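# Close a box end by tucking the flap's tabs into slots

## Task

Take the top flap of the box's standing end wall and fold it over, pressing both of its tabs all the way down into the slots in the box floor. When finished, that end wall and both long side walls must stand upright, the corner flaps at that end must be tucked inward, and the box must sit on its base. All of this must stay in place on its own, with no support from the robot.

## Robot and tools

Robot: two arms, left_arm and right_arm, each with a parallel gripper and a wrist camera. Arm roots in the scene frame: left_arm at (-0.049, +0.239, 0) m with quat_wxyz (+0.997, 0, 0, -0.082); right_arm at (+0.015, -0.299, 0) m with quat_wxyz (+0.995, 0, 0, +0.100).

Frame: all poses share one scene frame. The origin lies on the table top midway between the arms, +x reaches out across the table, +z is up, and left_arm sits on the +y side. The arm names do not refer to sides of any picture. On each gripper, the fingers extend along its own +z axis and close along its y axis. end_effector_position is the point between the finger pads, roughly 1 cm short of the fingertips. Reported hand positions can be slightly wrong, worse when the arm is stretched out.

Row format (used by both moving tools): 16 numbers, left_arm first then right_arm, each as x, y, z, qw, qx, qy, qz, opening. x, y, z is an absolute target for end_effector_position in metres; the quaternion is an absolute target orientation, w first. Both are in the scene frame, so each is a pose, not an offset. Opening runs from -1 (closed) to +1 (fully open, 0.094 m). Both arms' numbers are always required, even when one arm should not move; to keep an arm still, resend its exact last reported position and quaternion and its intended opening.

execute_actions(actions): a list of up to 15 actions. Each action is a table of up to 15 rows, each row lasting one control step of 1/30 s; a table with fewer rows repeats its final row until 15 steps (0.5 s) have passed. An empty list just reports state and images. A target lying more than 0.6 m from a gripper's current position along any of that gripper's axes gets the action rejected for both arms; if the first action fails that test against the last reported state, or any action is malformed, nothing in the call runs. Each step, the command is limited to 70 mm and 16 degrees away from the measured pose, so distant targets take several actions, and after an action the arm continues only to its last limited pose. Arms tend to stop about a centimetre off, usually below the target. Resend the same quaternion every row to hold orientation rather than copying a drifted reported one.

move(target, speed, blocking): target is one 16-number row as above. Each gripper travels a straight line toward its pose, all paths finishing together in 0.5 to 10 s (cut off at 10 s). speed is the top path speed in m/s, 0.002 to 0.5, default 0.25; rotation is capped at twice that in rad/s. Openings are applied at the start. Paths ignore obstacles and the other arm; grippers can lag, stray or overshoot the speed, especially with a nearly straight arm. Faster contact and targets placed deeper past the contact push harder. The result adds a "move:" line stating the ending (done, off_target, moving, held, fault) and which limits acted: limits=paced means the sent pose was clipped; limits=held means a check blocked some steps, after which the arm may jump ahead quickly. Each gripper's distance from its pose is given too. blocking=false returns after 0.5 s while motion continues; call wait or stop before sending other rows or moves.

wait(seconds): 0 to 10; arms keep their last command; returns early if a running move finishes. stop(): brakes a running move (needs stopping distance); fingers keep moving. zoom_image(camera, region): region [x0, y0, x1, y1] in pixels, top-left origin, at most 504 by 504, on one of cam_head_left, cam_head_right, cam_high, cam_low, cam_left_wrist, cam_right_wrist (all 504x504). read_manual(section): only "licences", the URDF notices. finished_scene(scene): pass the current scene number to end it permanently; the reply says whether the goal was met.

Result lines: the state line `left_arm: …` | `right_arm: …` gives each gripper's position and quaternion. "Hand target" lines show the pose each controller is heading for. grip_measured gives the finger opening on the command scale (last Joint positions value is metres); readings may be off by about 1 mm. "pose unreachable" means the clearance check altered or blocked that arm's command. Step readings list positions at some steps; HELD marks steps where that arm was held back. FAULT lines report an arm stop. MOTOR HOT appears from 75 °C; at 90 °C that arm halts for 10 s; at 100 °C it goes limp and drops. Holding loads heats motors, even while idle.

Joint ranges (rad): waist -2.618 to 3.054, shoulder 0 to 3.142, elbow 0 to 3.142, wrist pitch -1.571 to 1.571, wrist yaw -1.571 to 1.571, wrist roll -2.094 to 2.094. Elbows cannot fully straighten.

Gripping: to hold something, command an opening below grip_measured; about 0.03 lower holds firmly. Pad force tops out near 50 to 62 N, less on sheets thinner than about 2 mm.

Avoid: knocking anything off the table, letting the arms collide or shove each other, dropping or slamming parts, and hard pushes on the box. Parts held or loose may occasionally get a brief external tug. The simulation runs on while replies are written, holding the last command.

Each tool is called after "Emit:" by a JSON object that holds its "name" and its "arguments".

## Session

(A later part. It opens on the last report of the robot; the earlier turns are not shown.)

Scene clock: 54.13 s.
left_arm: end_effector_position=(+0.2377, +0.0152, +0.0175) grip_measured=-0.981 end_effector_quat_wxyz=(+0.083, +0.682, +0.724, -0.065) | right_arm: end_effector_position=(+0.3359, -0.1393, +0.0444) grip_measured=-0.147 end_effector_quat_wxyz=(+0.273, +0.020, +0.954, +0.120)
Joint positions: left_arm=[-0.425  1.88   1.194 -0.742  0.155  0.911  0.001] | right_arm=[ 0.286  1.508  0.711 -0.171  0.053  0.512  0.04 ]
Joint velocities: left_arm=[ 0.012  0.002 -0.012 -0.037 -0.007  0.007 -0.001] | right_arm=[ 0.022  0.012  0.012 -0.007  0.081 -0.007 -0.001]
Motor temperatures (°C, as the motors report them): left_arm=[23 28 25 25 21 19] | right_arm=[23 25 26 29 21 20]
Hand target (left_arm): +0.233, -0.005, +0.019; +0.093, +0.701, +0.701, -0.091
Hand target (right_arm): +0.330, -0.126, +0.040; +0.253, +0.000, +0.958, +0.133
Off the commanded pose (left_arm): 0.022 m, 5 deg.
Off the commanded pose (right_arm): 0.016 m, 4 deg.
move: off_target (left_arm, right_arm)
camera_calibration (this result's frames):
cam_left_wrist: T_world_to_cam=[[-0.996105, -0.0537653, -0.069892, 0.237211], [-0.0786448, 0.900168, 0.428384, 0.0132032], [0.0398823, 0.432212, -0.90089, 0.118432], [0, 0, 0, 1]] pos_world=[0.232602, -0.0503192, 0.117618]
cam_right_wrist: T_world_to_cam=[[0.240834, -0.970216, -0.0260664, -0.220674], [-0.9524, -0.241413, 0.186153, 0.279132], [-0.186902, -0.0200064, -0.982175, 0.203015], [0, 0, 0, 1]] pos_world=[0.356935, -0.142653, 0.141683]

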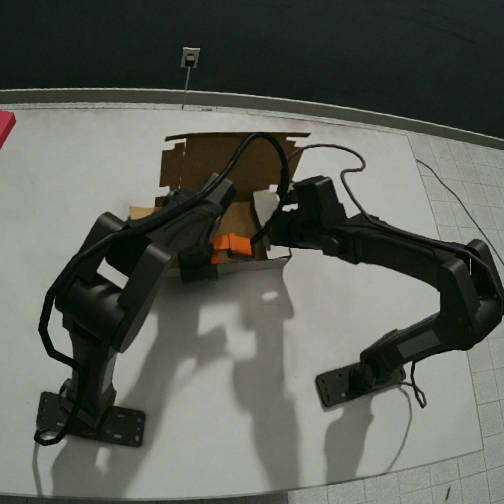

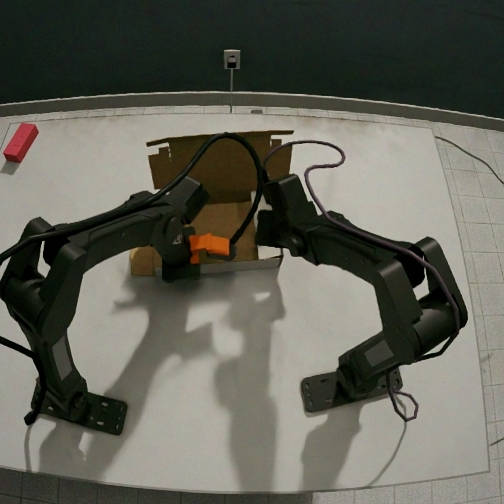

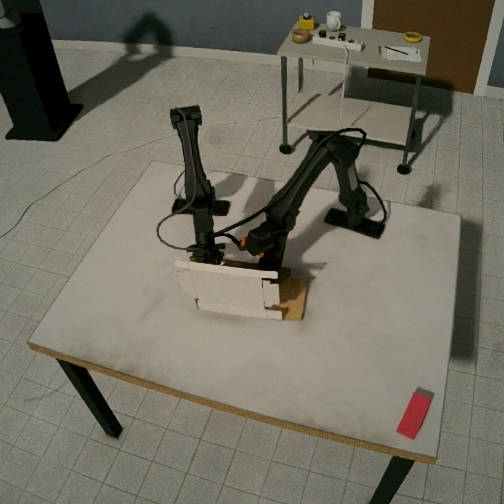

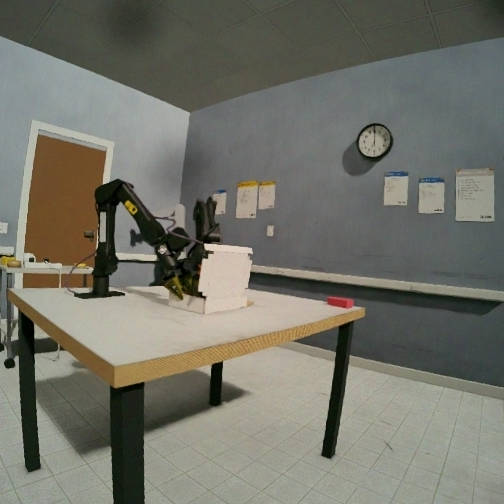

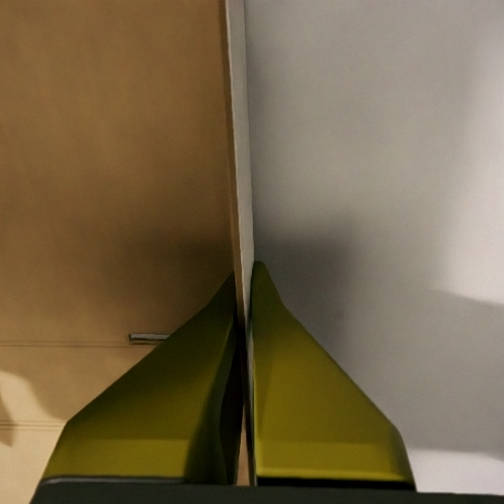

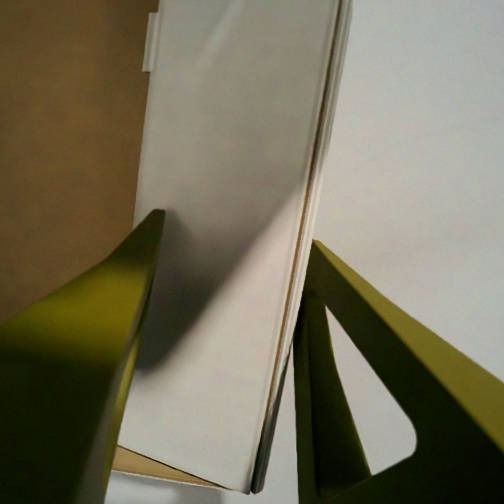

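Emit:
{"name": "move", "arguments": {"target": [0.234,0.002,0.018,0.0923,0.701,0.701,-0.0923,-1,0.33,-0.135,0.025,0.256,-0.03,0.964,0.07,-0.32], "speed": 0.03}}

Scene clock: 58.30 s.
left_arm: end_effector_position=(+0.2386, +0.0154, +0.0175) grip_measured=-0.981 end_effector_quat_wxyz=(+0.084, +0.683, +0.723, -0.063) | right_arm: end_effector_position=(+0.3385, -0.1417, +0.0356) grip_measured=-0.317 end_effector_quat_wxyz=(+0.283, -0.013, +0.956, +0.070)
Joint positions: left_arm=[-0.424  1.88   1.194 -0.739  0.152  0.914  0.001] | right_arm=[ 0.324  1.552  0.723 -0.167  0.148  0.452  0.032]
Joint velocities: left_arm=[-0.002 -0.012  0.002 -0.022 -0.007  0.11   0.   ] | right_arm=[-0.012  0.012  0.002  0.066  0.007  0.007 -0.   ]
Motor temperatures (°C, as the motors report them): left_arm=[23 28 25 25 21 19] | right_arm=[23 25 26 28 21 20]
Hand target (left_arm): +0.234, +0.002, +0.019; +0.093, +0.701, +0.701, -0.091
Hand target (right_arm): +0.329, -0.136, +0.025; +0.257, -0.030, +0.964, +0.070
Off the commanded pose (left_arm): 0.014 m, 5 deg.
Off the commanded pose (right_arm): 0.015 m, 4 deg.
move: off_target (left_arm, right_arm)
camera_calibration (this result's frames):
cam_left_wrist: T_world_to_cam=[[-0.995892, -0.0515278, -0.0744597, 0.238149], [-0.0786371, 0.899853, 0.429046, 0.0130937], [0.044895, 0.433138, -0.900209, 0.117102], [0, 0, 0, 1]] pos_world=[0.232943, -0.0502324, 0.117531]
cam_right_wrist: T_world_to_cam=[[0.273348, -0.957618, 0.0908262, -0.237168], [-0.948449, -0.252573, 0.191445, 0.279597], [-0.160391, -0.138475, -0.977292, 0.1689], [0, 0, 0, 1]] pos_world=[0.357103, -0.133109, 0.133079]

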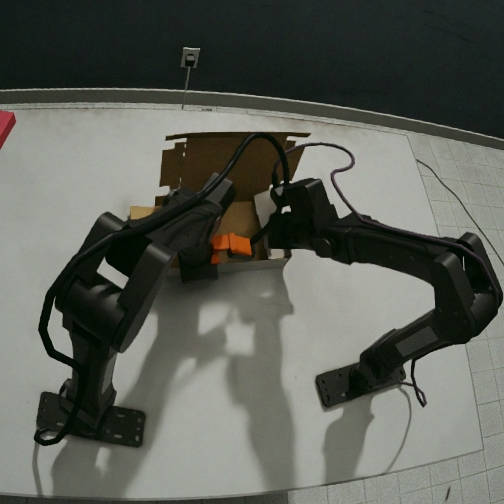

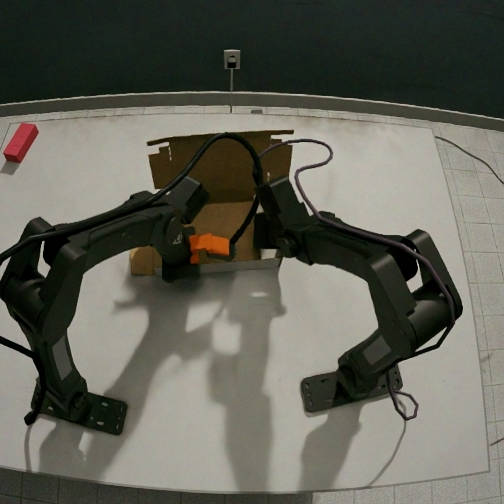

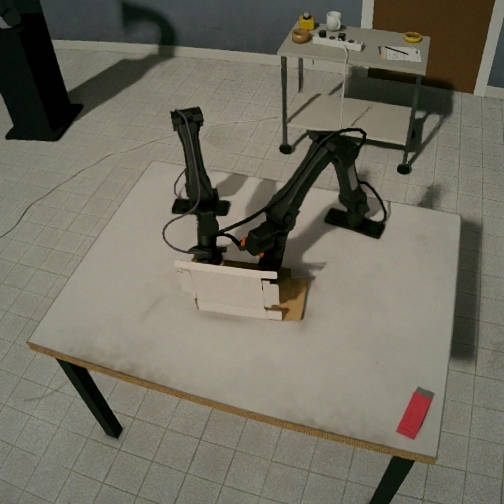

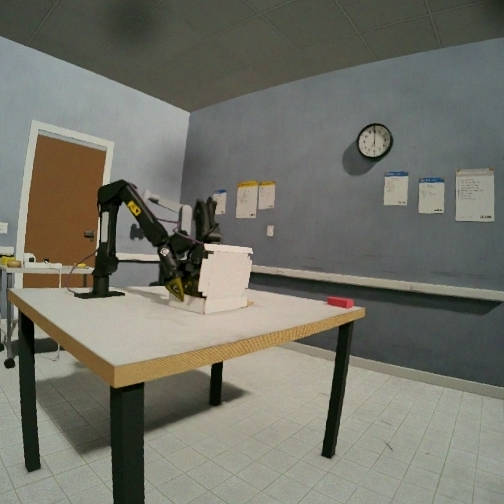

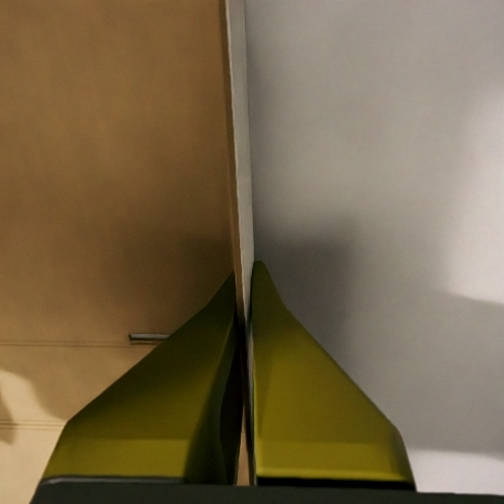

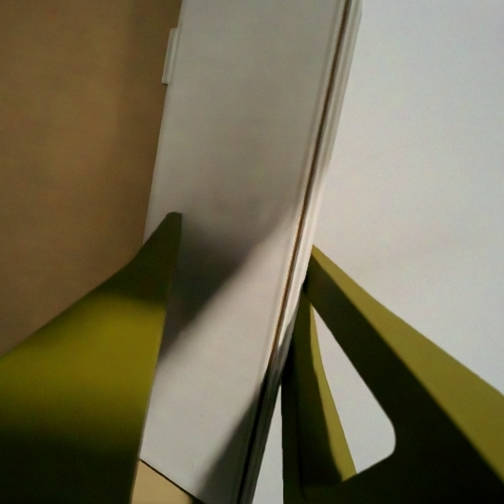

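Emit:
{"name": "move", "arguments": {"target": [0.234,0.006,0.018,0.0923,0.701,0.701,-0.0923,-1,0.325,-0.143,0.008,0.258,-0.04,0.964,0.04,-0.4], "speed": 0.03}}

Emit:
{"name": "move", "arguments": {"target": [0.234,0.006,0.018,0.0923,0.701,0.701,-0.0923,-1,0.325,-0.15,0.008,0.258,-0.04,0.964,0.04,-0.65], "speed": 0.02}}

Scene clock: 63.20 s.
left_arm: end_effector_position=(+0.2404, +0.0159, +0.0177) grip_measured=-0.981 end_effector_quat_wxyz=(+0.087, +0.685, +0.721, -0.063) | right_arm: end_effector_position=(+0.3409, -0.1429, +0.0304) grip_measured=-0.397 end_effector_quat_wxyz=(+0.291, -0.024, +0.955, +0.047)
Joint positions: left_arm=[-0.419  1.88   1.194 -0.735  0.154  0.925  0.001] | right_arm=[ 0.342  1.579  0.723 -0.147  0.197  0.433  0.028]
Joint velocities: left_arm=[-0.007 -0.002  0.012  0.051  0.007 -0.051  0.001] | right_arm=[-0.002  0.007 -0.007 -0.007  0.007 -0.051 -0.001]
Motor temperatures (°C, as the motors report them): left_arm=[23 28 25 25 21 19] | right_arm=[23 25 26 28 21 20]
Hand target (left_arm): +0.234, +0.006, +0.018; +0.093, +0.701, +0.701, -0.091
Hand target (right_arm): +0.324, -0.144, +0.009; +0.258, -0.040, +0.964, +0.040
Off the commanded pose (left_arm): 0.012 m, 4 deg.
Off the commanded pose (right_arm): 0.028 m, 4 deg.
move: off_target (left_arm, right_arm)
camera_calibration (this result's frames):
cam_left_wrist: T_world_to_cam=[[-0.995809, -0.0460412, -0.0790211, 0.239963], [-0.0754343, 0.90202, 0.425053, 0.0119692], [0.0517086, 0.429233, -0.901712, 0.115466], [0, 0, 0, 1]] pos_world=[0.23389, -0.04931, 0.117992]
cam_right_wrist: T_world_to_cam=[[0.277475, -0.950061, 0.142799, -0.240493], [-0.950072, -0.249266, 0.187698, 0.283712], [-0.142729, -0.187751, -0.971791, 0.150788], [0, 0, 0, 1]] pos_world=[0.357799, -0.129453, 0.127624]

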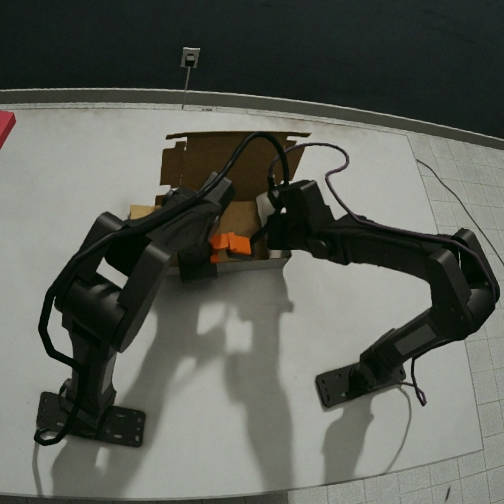

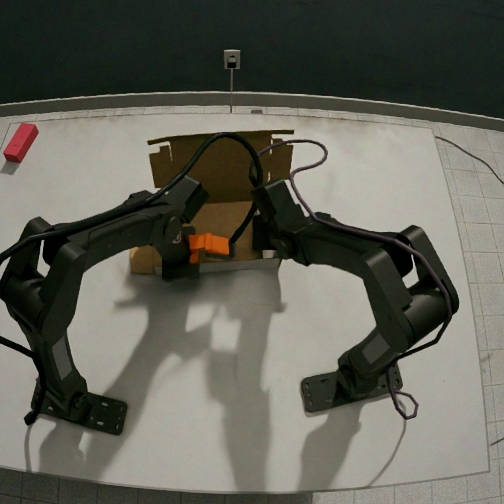

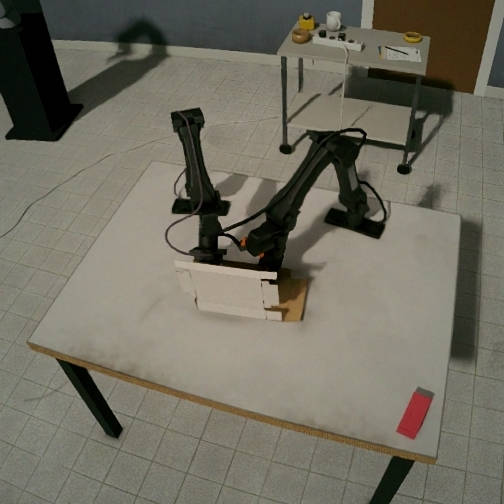

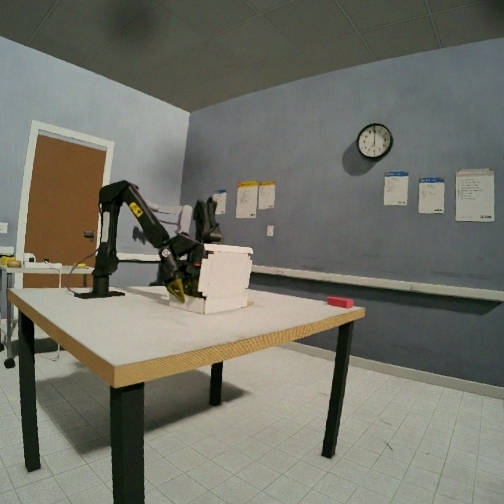

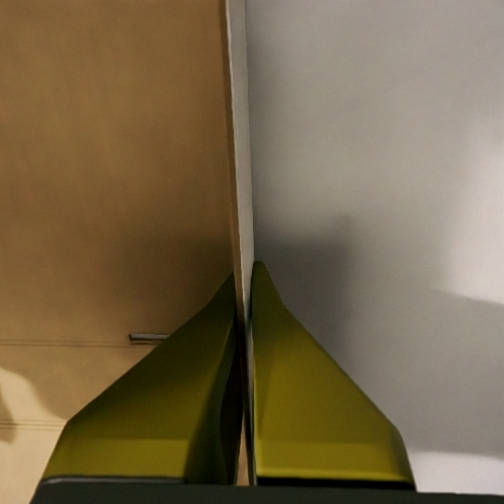

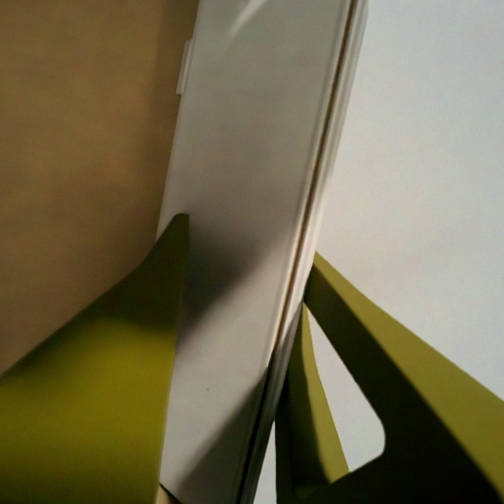

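Scene clock: 65.37 s.
left_arm: end_effector_position=(+0.2399, +0.0166, +0.0176) grip_measured=-0.981 end_effector_quat_wxyz=(+0.085, +0.685, +0.721, -0.063) | right_arm: end_effector_position=(+0.3414, -0.1469, +0.0282) grip_measured=-0.646 end_effector_quat_wxyz=(+0.296, -0.029, +0.954, +0.040)
Joint positions: left_arm=[-0.419  1.88   1.194 -0.738  0.153  0.925  0.001] | right_arm=[ 0.337  1.579  0.707 -0.126  0.209  0.415  0.017]
Joint velocities: left_arm=[-0.007 -0.002  0.002  0.022  0.007 -0.051 -0.001] | right_arm=[-0.022 -0.012 -0.017 -0.095 -0.037 -0.007  0.001]
Motor temperatures (°C, as the motors report them): left_arm=[23 28 24 25 21 19] | right_arm=[23 26 26 28 21 20]
Hand target (left_arm): +0.234, +0.006, +0.019; +0.093, +0.701, +0.701, -0.091
Hand target (right_arm): +0.324, -0.150, +0.009; +0.258, -0.039, +0.964, +0.040
Off the commanded pose (left_arm): 0.012 m, 5 deg.
Off the commanded pose (right_arm): 0.026 m, 5 deg.
move: off_target (left_arm, right_arm)
camera_calibration (this result's frames):
cam_left_wrist: T_world_to_cam=[[-0.995947, -0.046741, -0.0768404, 0.239495], [-0.0752771, 0.900747, 0.427772, 0.0112681], [0.0492192, 0.431822, -0.900615, 0.11557], [0, 0, 0, 1]] pos_world=[0.233684, -0.0488612, 0.117667]
cam_right_wrist: T_world_to_cam=[[0.280073, -0.946261, 0.161704, -0.244934], [-0.951071, -0.250616, 0.180707, 0.283914], [-0.13047, -0.204403, -0.970153, 0.141287], [0, 0, 0, 1]] pos_world=[0.357055, -0.131738, 0.125372]

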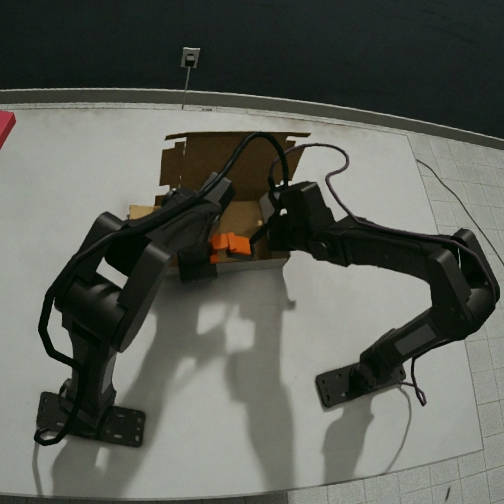

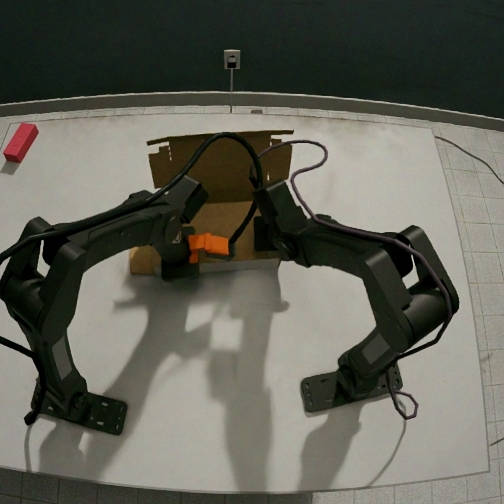

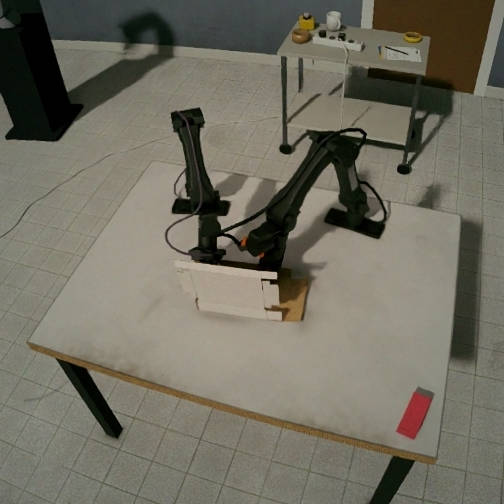

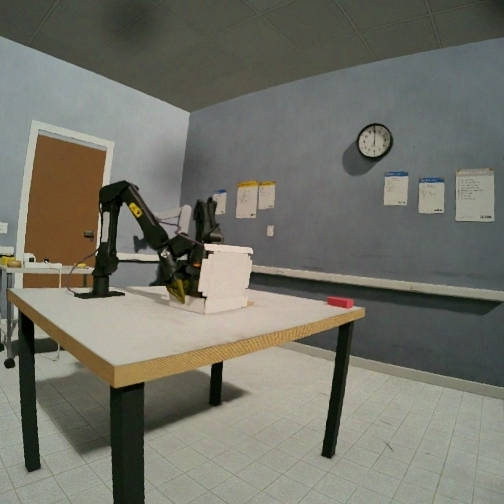

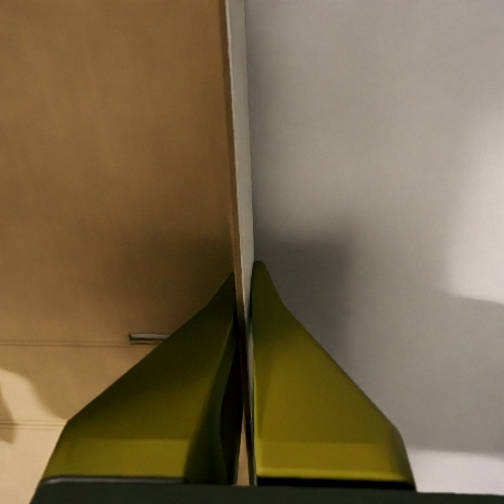

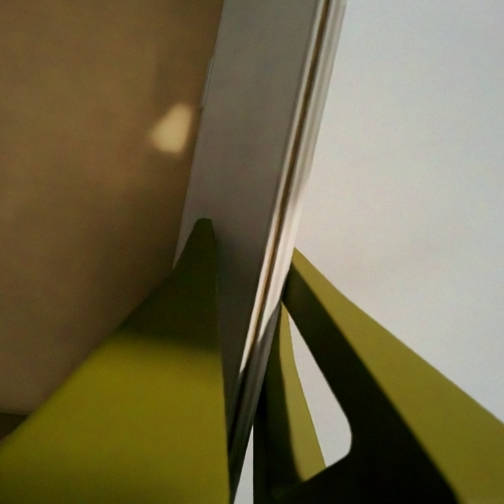

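Emit:
{"name": "move", "arguments": {"target": [0.234,0.008,0.018,0.0923,0.701,0.701,-0.0923,-1,0.328,-0.158,0.012,0.259,-0.05,0.965,0.0135,-0.86], "speed": 0.02}}

Emit:
{"name": "move", "arguments": {"target": [0.234,0.008,0.018,0.0923,0.701,0.701,-0.0923,-1,0.328,-0.16,0.008,0.259,-0.05,0.965,0.0135,-0.97], "speed": 0.02}}

Scene clock: 70.13 s.
left_arm: end_effector_position=(+0.2397, +0.0162, +0.0177) grip_measured=-0.981 end_effector_quat_wxyz=(+0.085, +0.686, +0.720, -0.064) | right_arm: end_effector_position=(+0.3412, -0.1513, +0.0276) grip_measured=-0.854 end_effector_quat_wxyz=(+0.296, -0.039, +0.954, +0.025)
Joint positions: left_arm=[-0.418  1.88   1.194 -0.738  0.156  0.927  0.001] | right_arm=[ 0.336  1.579  0.707 -0.136  0.228  0.388  0.007]
Joint velocities: left_arm=[ 0.012 -0.002 -0.012 -0.007 -0.007  0.022  0.   ] | right_arm=[-0.012 -0.002 -0.007 -0.051  0.022 -0.066 -0.   ]
Motor temperatures (°C, as the motors report them): left_arm=[23 28 24 25 21 19] | right_arm=[23 26 26 28 21 20]
Hand target (left_arm): +0.234, +0.008, +0.018; +0.093, +0.701, +0.702, -0.091
Hand target (right_arm): +0.327, -0.158, +0.013; +0.259, -0.049, +0.964, +0.014
Off the commanded pose (left_arm): 0.010 m, 4 deg.
Off the commanded pose (right_arm): 0.022 m, 5 deg.
move: off_target (left_arm, right_arm)
camera_calibration (this result's frames):
cam_left_wrist: T_world_to_cam=[[-0.996171, -0.0442299, -0.0754067, 0.239213], [-0.072255, 0.902117, 0.425399, 0.0108525], [0.0492103, 0.429219, -0.901859, 0.1159], [0, 0, 0, 1]] pos_world=[0.233378, -0.0489565, 0.117947]
cam_right_wrist: T_world_to_cam=[[0.289556, -0.937384, 0.193568, -0.251685], [-0.948802, -0.254429, 0.187189, 0.281224], [-0.126219, -0.237859, -0.963064, 0.133036], [0, 0, 0, 1]] pos_world=[0.356494, -0.13273, 0.124199]

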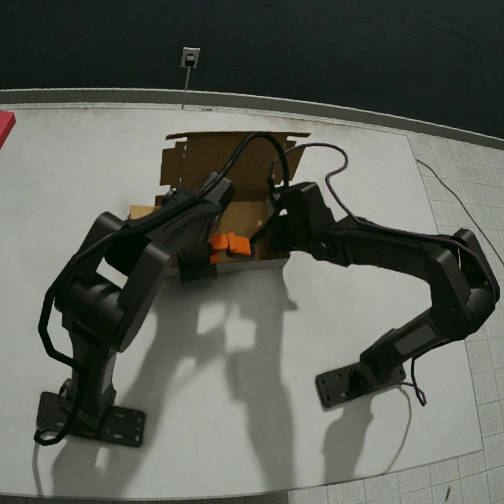

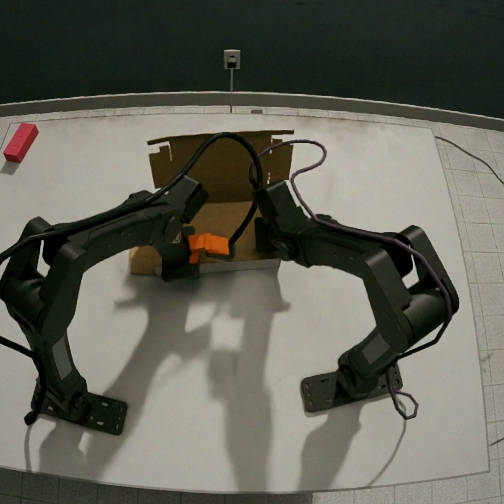

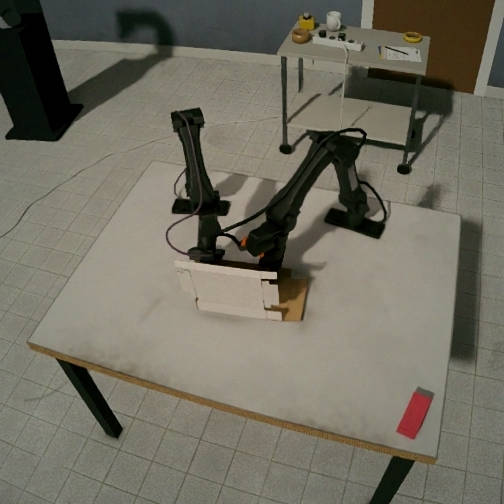

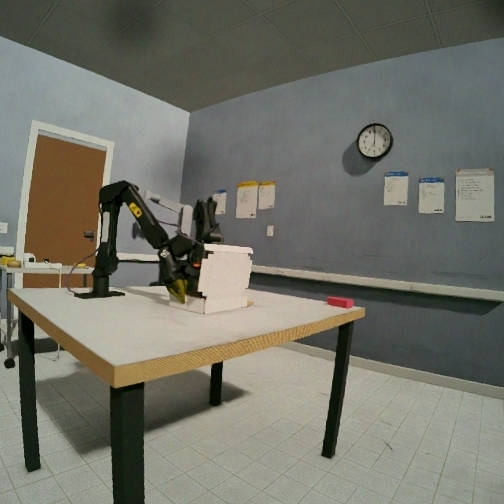

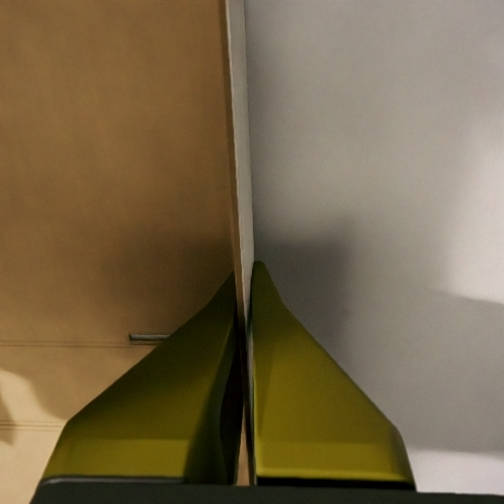

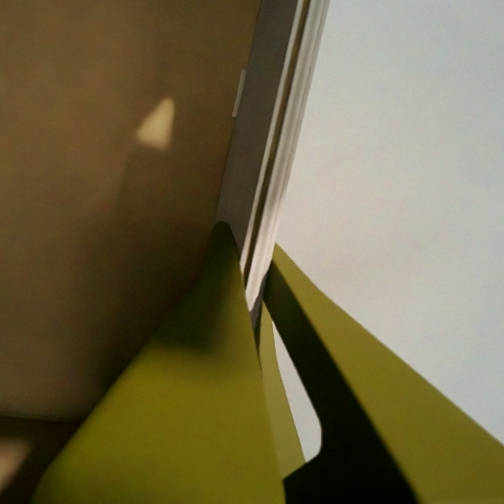

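Scene clock: 72.47 s.
left_arm: end_effector_position=(+0.2405, +0.0147, +0.0181) grip_measured=-0.981 end_effector_quat_wxyz=(+0.089, +0.686, +0.719, -0.066) | right_arm: end_effector_position=(+0.3420, -0.1531, +0.0278) grip_measured=-0.903 end_effector_quat_wxyz=(+0.297, -0.039, +0.954, +0.022)
Joint positions: left_arm=[-0.418  1.88   1.194 -0.732  0.161  0.928  0.001] | right_arm=[ 0.333  1.579  0.707 -0.136  0.233  0.383  0.005]
Joint velocities: left_arm=[ 0.002  0.002 -0.012 -0.022 -0.037  0.037 -0.001] | right_arm=[ 0.017  0.007 -0.012 -0.022  0.037 -0.051 -0.   ]
Motor temperatures (°C, as the motors report them): left_arm=[23 28 24 25 21 19] | right_arm=[23 26 26 28 21 20]
Hand target (left_arm): +0.234, +0.008, +0.018; +0.093, +0.701, +0.701, -0.091
Hand target (right_arm): +0.327, -0.160, +0.009; +0.259, -0.049, +0.965, +0.014
Off the commanded pose (left_arm): 0.009 m, 4 deg.
Off the commanded pose (right_arm): 0.025 m, 5 deg.
move: off_target (left_arm, right_arm)
camera_calibration (this result's frames):
cam_left_wrist: T_world_to_cam=[[-0.996016, -0.0433354, -0.077939, 0.239984], [-0.0721263, 0.905445, 0.41829, 0.0122322], [0.0524428, 0.422245, -0.904964, 0.116261], [0, 0, 0, 1]] pos_world=[0.233813, -0.0497663, 0.118799]
cam_right_wrist: T_world_to_cam=[[0.288128, -0.936323, 0.200701, -0.253175], [-0.949526, -0.252209, 0.186525, 0.282094], [-0.124029, -0.244314, -0.961732, 0.131101], [0, 0, 0, 1]] pos_world=[0.357063, -0.133877, 0.124279]

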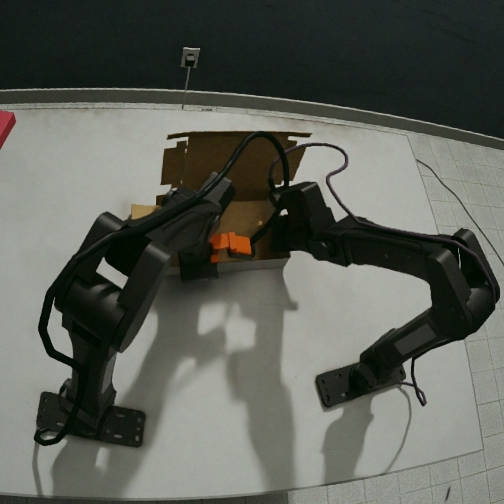

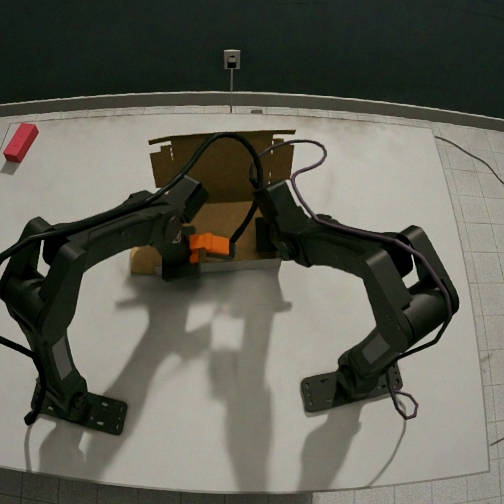

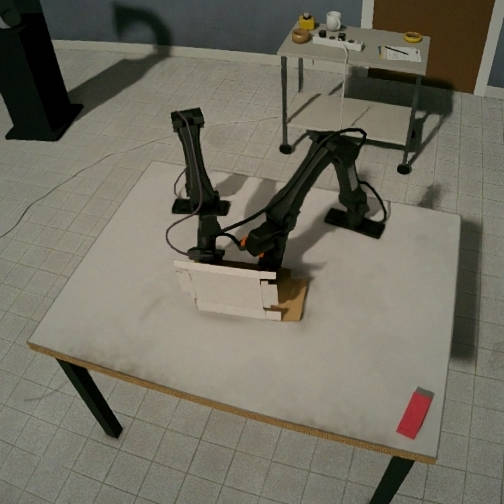

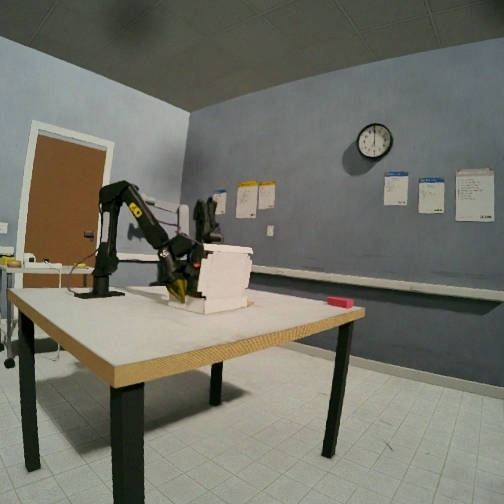

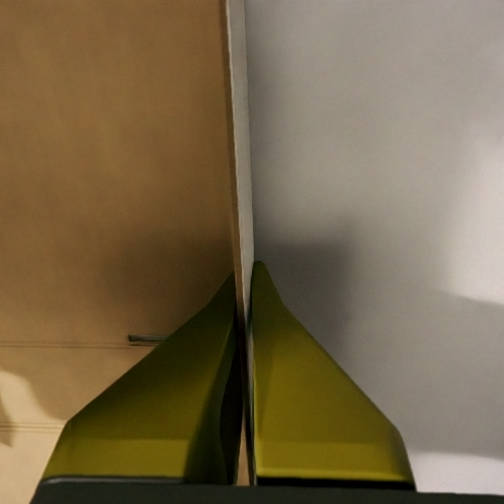

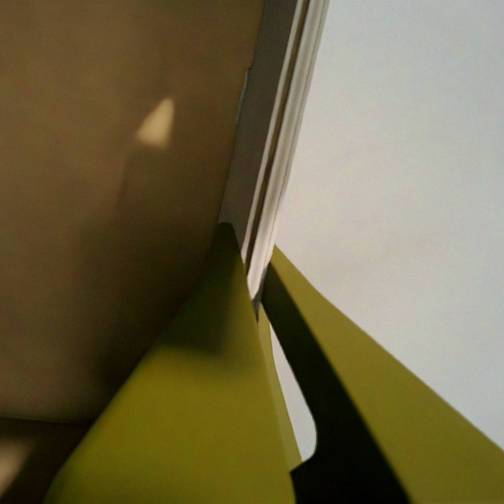

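Emit:
{"name": "move", "arguments": {"target": [0.236,0.011,0.018,0.0923,0.701,0.701,-0.0923,-1,0.332,-0.155,0.014,0.259,-0.05,0.965,0.0135,-0.75], "speed": 0.02}}

Emit:
{"name": "move", "arguments": {"target": [0.236,0.011,0.018,0.0923,0.701,0.701,-0.0923,-1,0.332,-0.156,0.006,0.259,-0.05,0.965,0.0135,-1], "speed": 0.01}}

Emit:
{"name": "zoom_image", "arguments": {"camera": "cam_right_wrist", "region": [150,0,400,250]}}

Scene clock: 78.90 s.
left_arm: end_effector_position=(+0.2378, +0.0123, +0.0185) grip_measured=-0.981 end_effector_quat_wxyz=(+0.090, +0.701, +0.704, -0.074) | right_arm: end_effector_position=(+0.3314, -0.1579, +0.0151) grip_measured=-0.752 end_effector_quat_wxyz=(+0.268, -0.045, +0.962, +0.010)
Joint positions: left_arm=[-0.418  1.88   1.194 -0.735  0.181  0.97   0.001] | right_arm=[ 0.333  1.599  0.707 -0.182  0.226  0.382  0.012]
Joint velocities: left_arm=[-0.017 -0.012 -0.002  0.051  0.022  0.007 -0.   ] | right_arm=[-0.002 -0.012 -0.007  0.007 -0.095 -0.037 -0.   ]
Motor temperatures (°C, as the motors report them): left_arm=[23 29 24 25 21 19] | right_arm=[23 26 25 28 21 20]
Hand target (left_arm): +0.236, +0.011, +0.018; +0.093, +0.701, +0.701, -0.092
Hand target (right_arm): +0.332, -0.155, +0.014; +0.259, -0.050, +0.964, +0.013
Off the commanded pose (left_arm): 0.002 m, 2 deg.
Off the commanded pose (right_arm): 0.003 m, 1 deg.
move: done
camera_calibration (this result's frames):
cam_left_wrist: T_world_to_cam=[[-0.997286, -0.000639115, -0.073617, 0.236973], [-0.0306124, 0.913014, 0.406778, 0.00421839], [0.0669534, 0.407928, -0.910556, 0.114632], [0, 0, 0, 1]] pos_world=[0.228784, -0.0504614, 0.120108]
cam_right_wrist: T_world_to_cam=[[0.304093, -0.929245, 0.209836, -0.256452], [-0.935338, -0.249444, 0.25084, 0.267902], [-0.18075, -0.272546, -0.945012, 0.130513], [0, 0, 0, 1]] pos_world=[0.352155, -0.135909, 0.109948]

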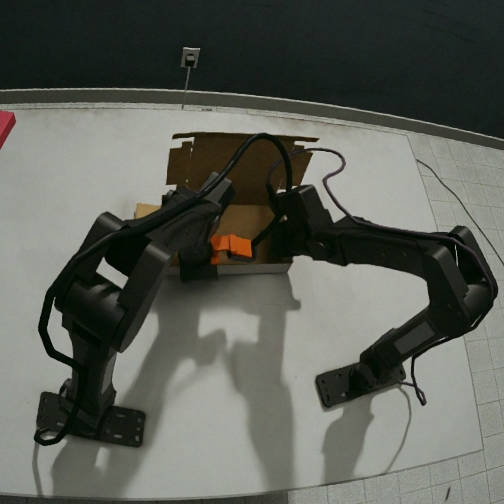

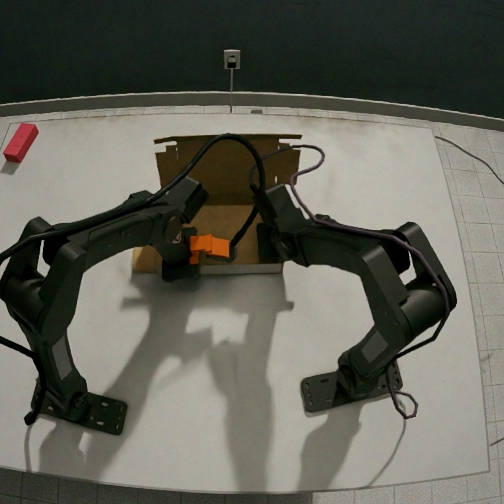

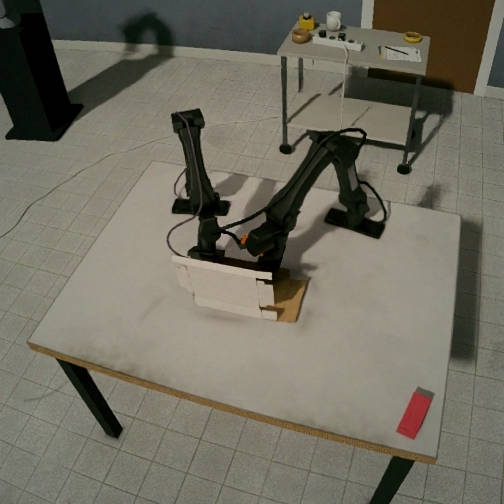

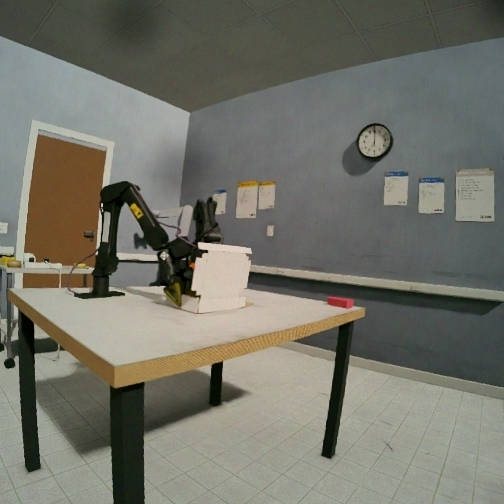

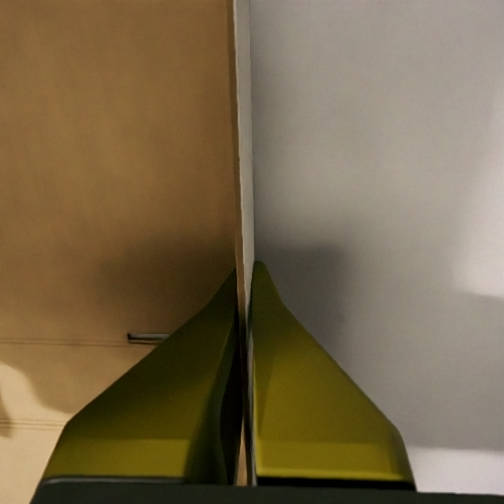

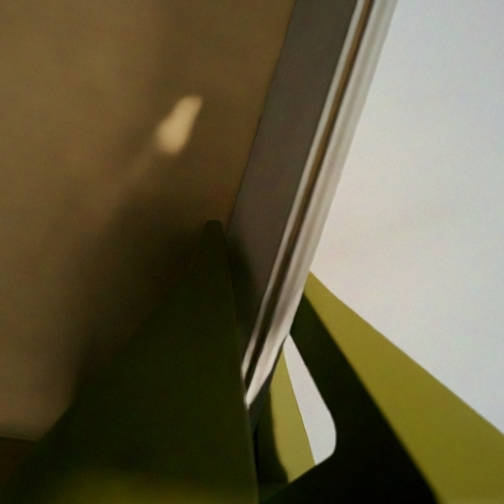

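Scene clock: 80.97 s.
left_arm: end_effector_position=(+0.2371, +0.0124, +0.0185) grip_measured=-0.981 end_effector_quat_wxyz=(+0.089, +0.696, +0.708, -0.076) | right_arm: end_effector_position=(+0.3348, -0.1581, +0.0129) grip_measured=-0.903 end_effector_quat_wxyz=(+0.272, -0.031, +0.962, +0.011)
Joint positions: left_arm=[-0.418  1.88   1.194 -0.738  0.183  0.958  0.001] | right_arm=[ 0.332  1.615  0.707 -0.16   0.235  0.407  0.005]
Joint velocities: left_arm=[-0.007 -0.002 -0.027  0.007  0.007 -0.007 -0.   ] | right_arm=[-0.007  0.007 -0.017 -0.007  0.037  0.007  0.001]
Motor temperatures (°C, as the motors report them): left_arm=[23 29 24 25 21 19] | right_arm=[23 26 25 28 21 20]
Hand target (left_arm): +0.236, +0.011, +0.018; +0.093, +0.701, +0.701, -0.092
Hand target (right_arm): +0.332, -0.156, +0.006; +0.259, -0.050, +0.964, +0.013
Off the commanded pose (left_arm): 0.002 m, 2 deg.
Off the commanded pose (right_arm): 0.008 m, 3 deg.
move: off_target (right_arm)
camera_calibration (this result's frames):
cam_left_wrist: T_world_to_cam=[[-0.997665, -0.0121691, -0.0672088, 0.236364], [-0.0384935, 0.913021, 0.406093, 0.00600672], [0.0564213, 0.407732, -0.911357, 0.117151], [0, 0, 0, 1]] pos_world=[0.229434, -0.0503741, 0.120213]
cam_right_wrist: T_world_to_cam=[[0.278001, -0.938683, 0.203937, -0.249838], [-0.943672, -0.227223, 0.240526, 0.278061], [-0.179439, -0.259316, -0.948977, 0.130738], [0, 0, 0, 1]] pos_world=[0.355313, -0.137434, 0.108138]

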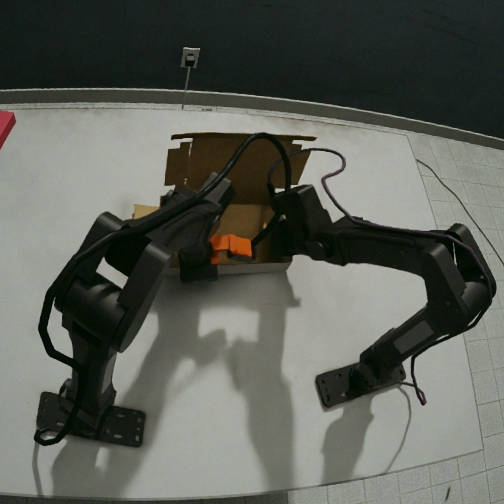

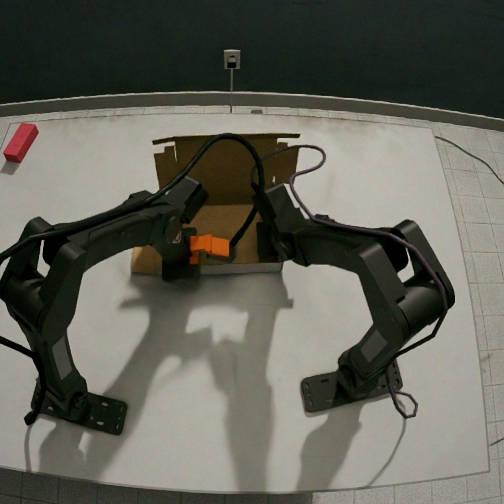

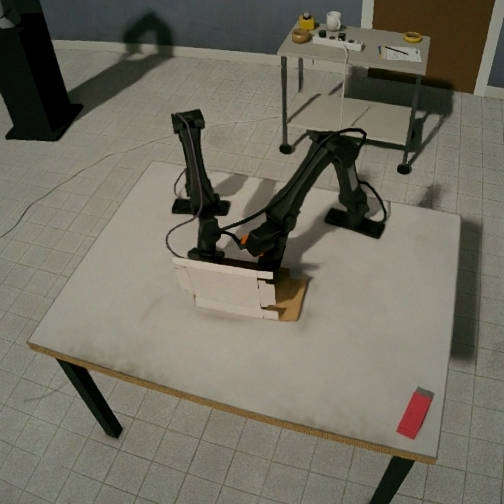

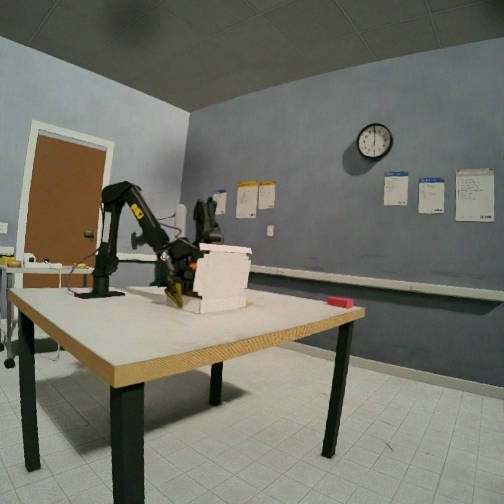

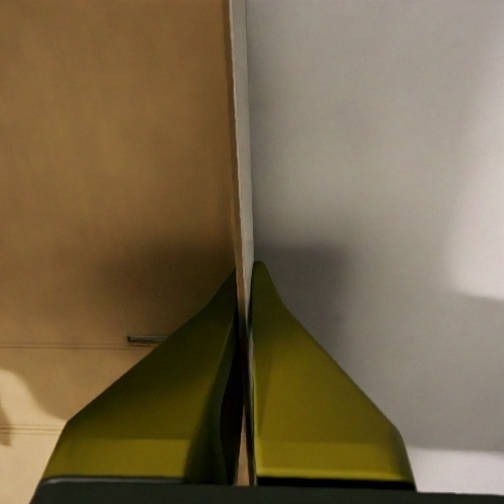

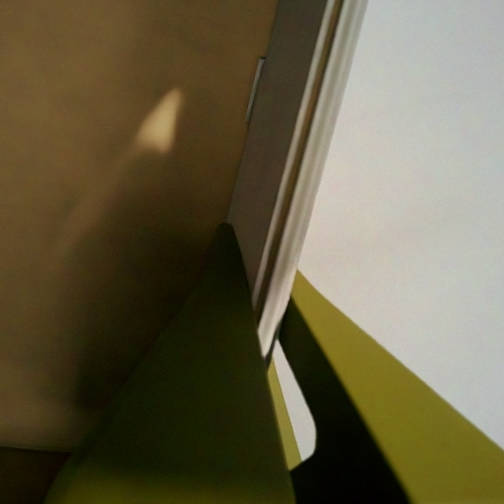

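Region (150, 0, 400, 250) of cam_right_wrist's 504x504 image, scaled by 2.016, with more detail than that image has.

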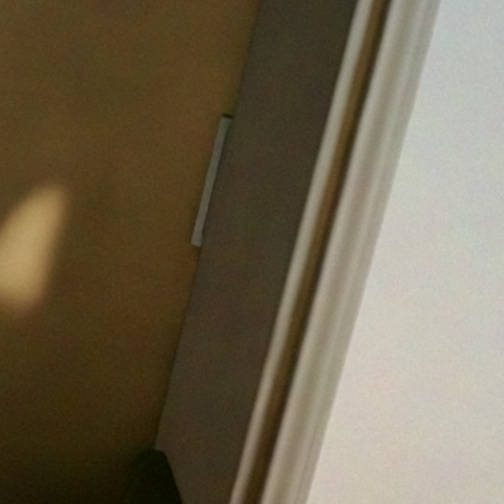

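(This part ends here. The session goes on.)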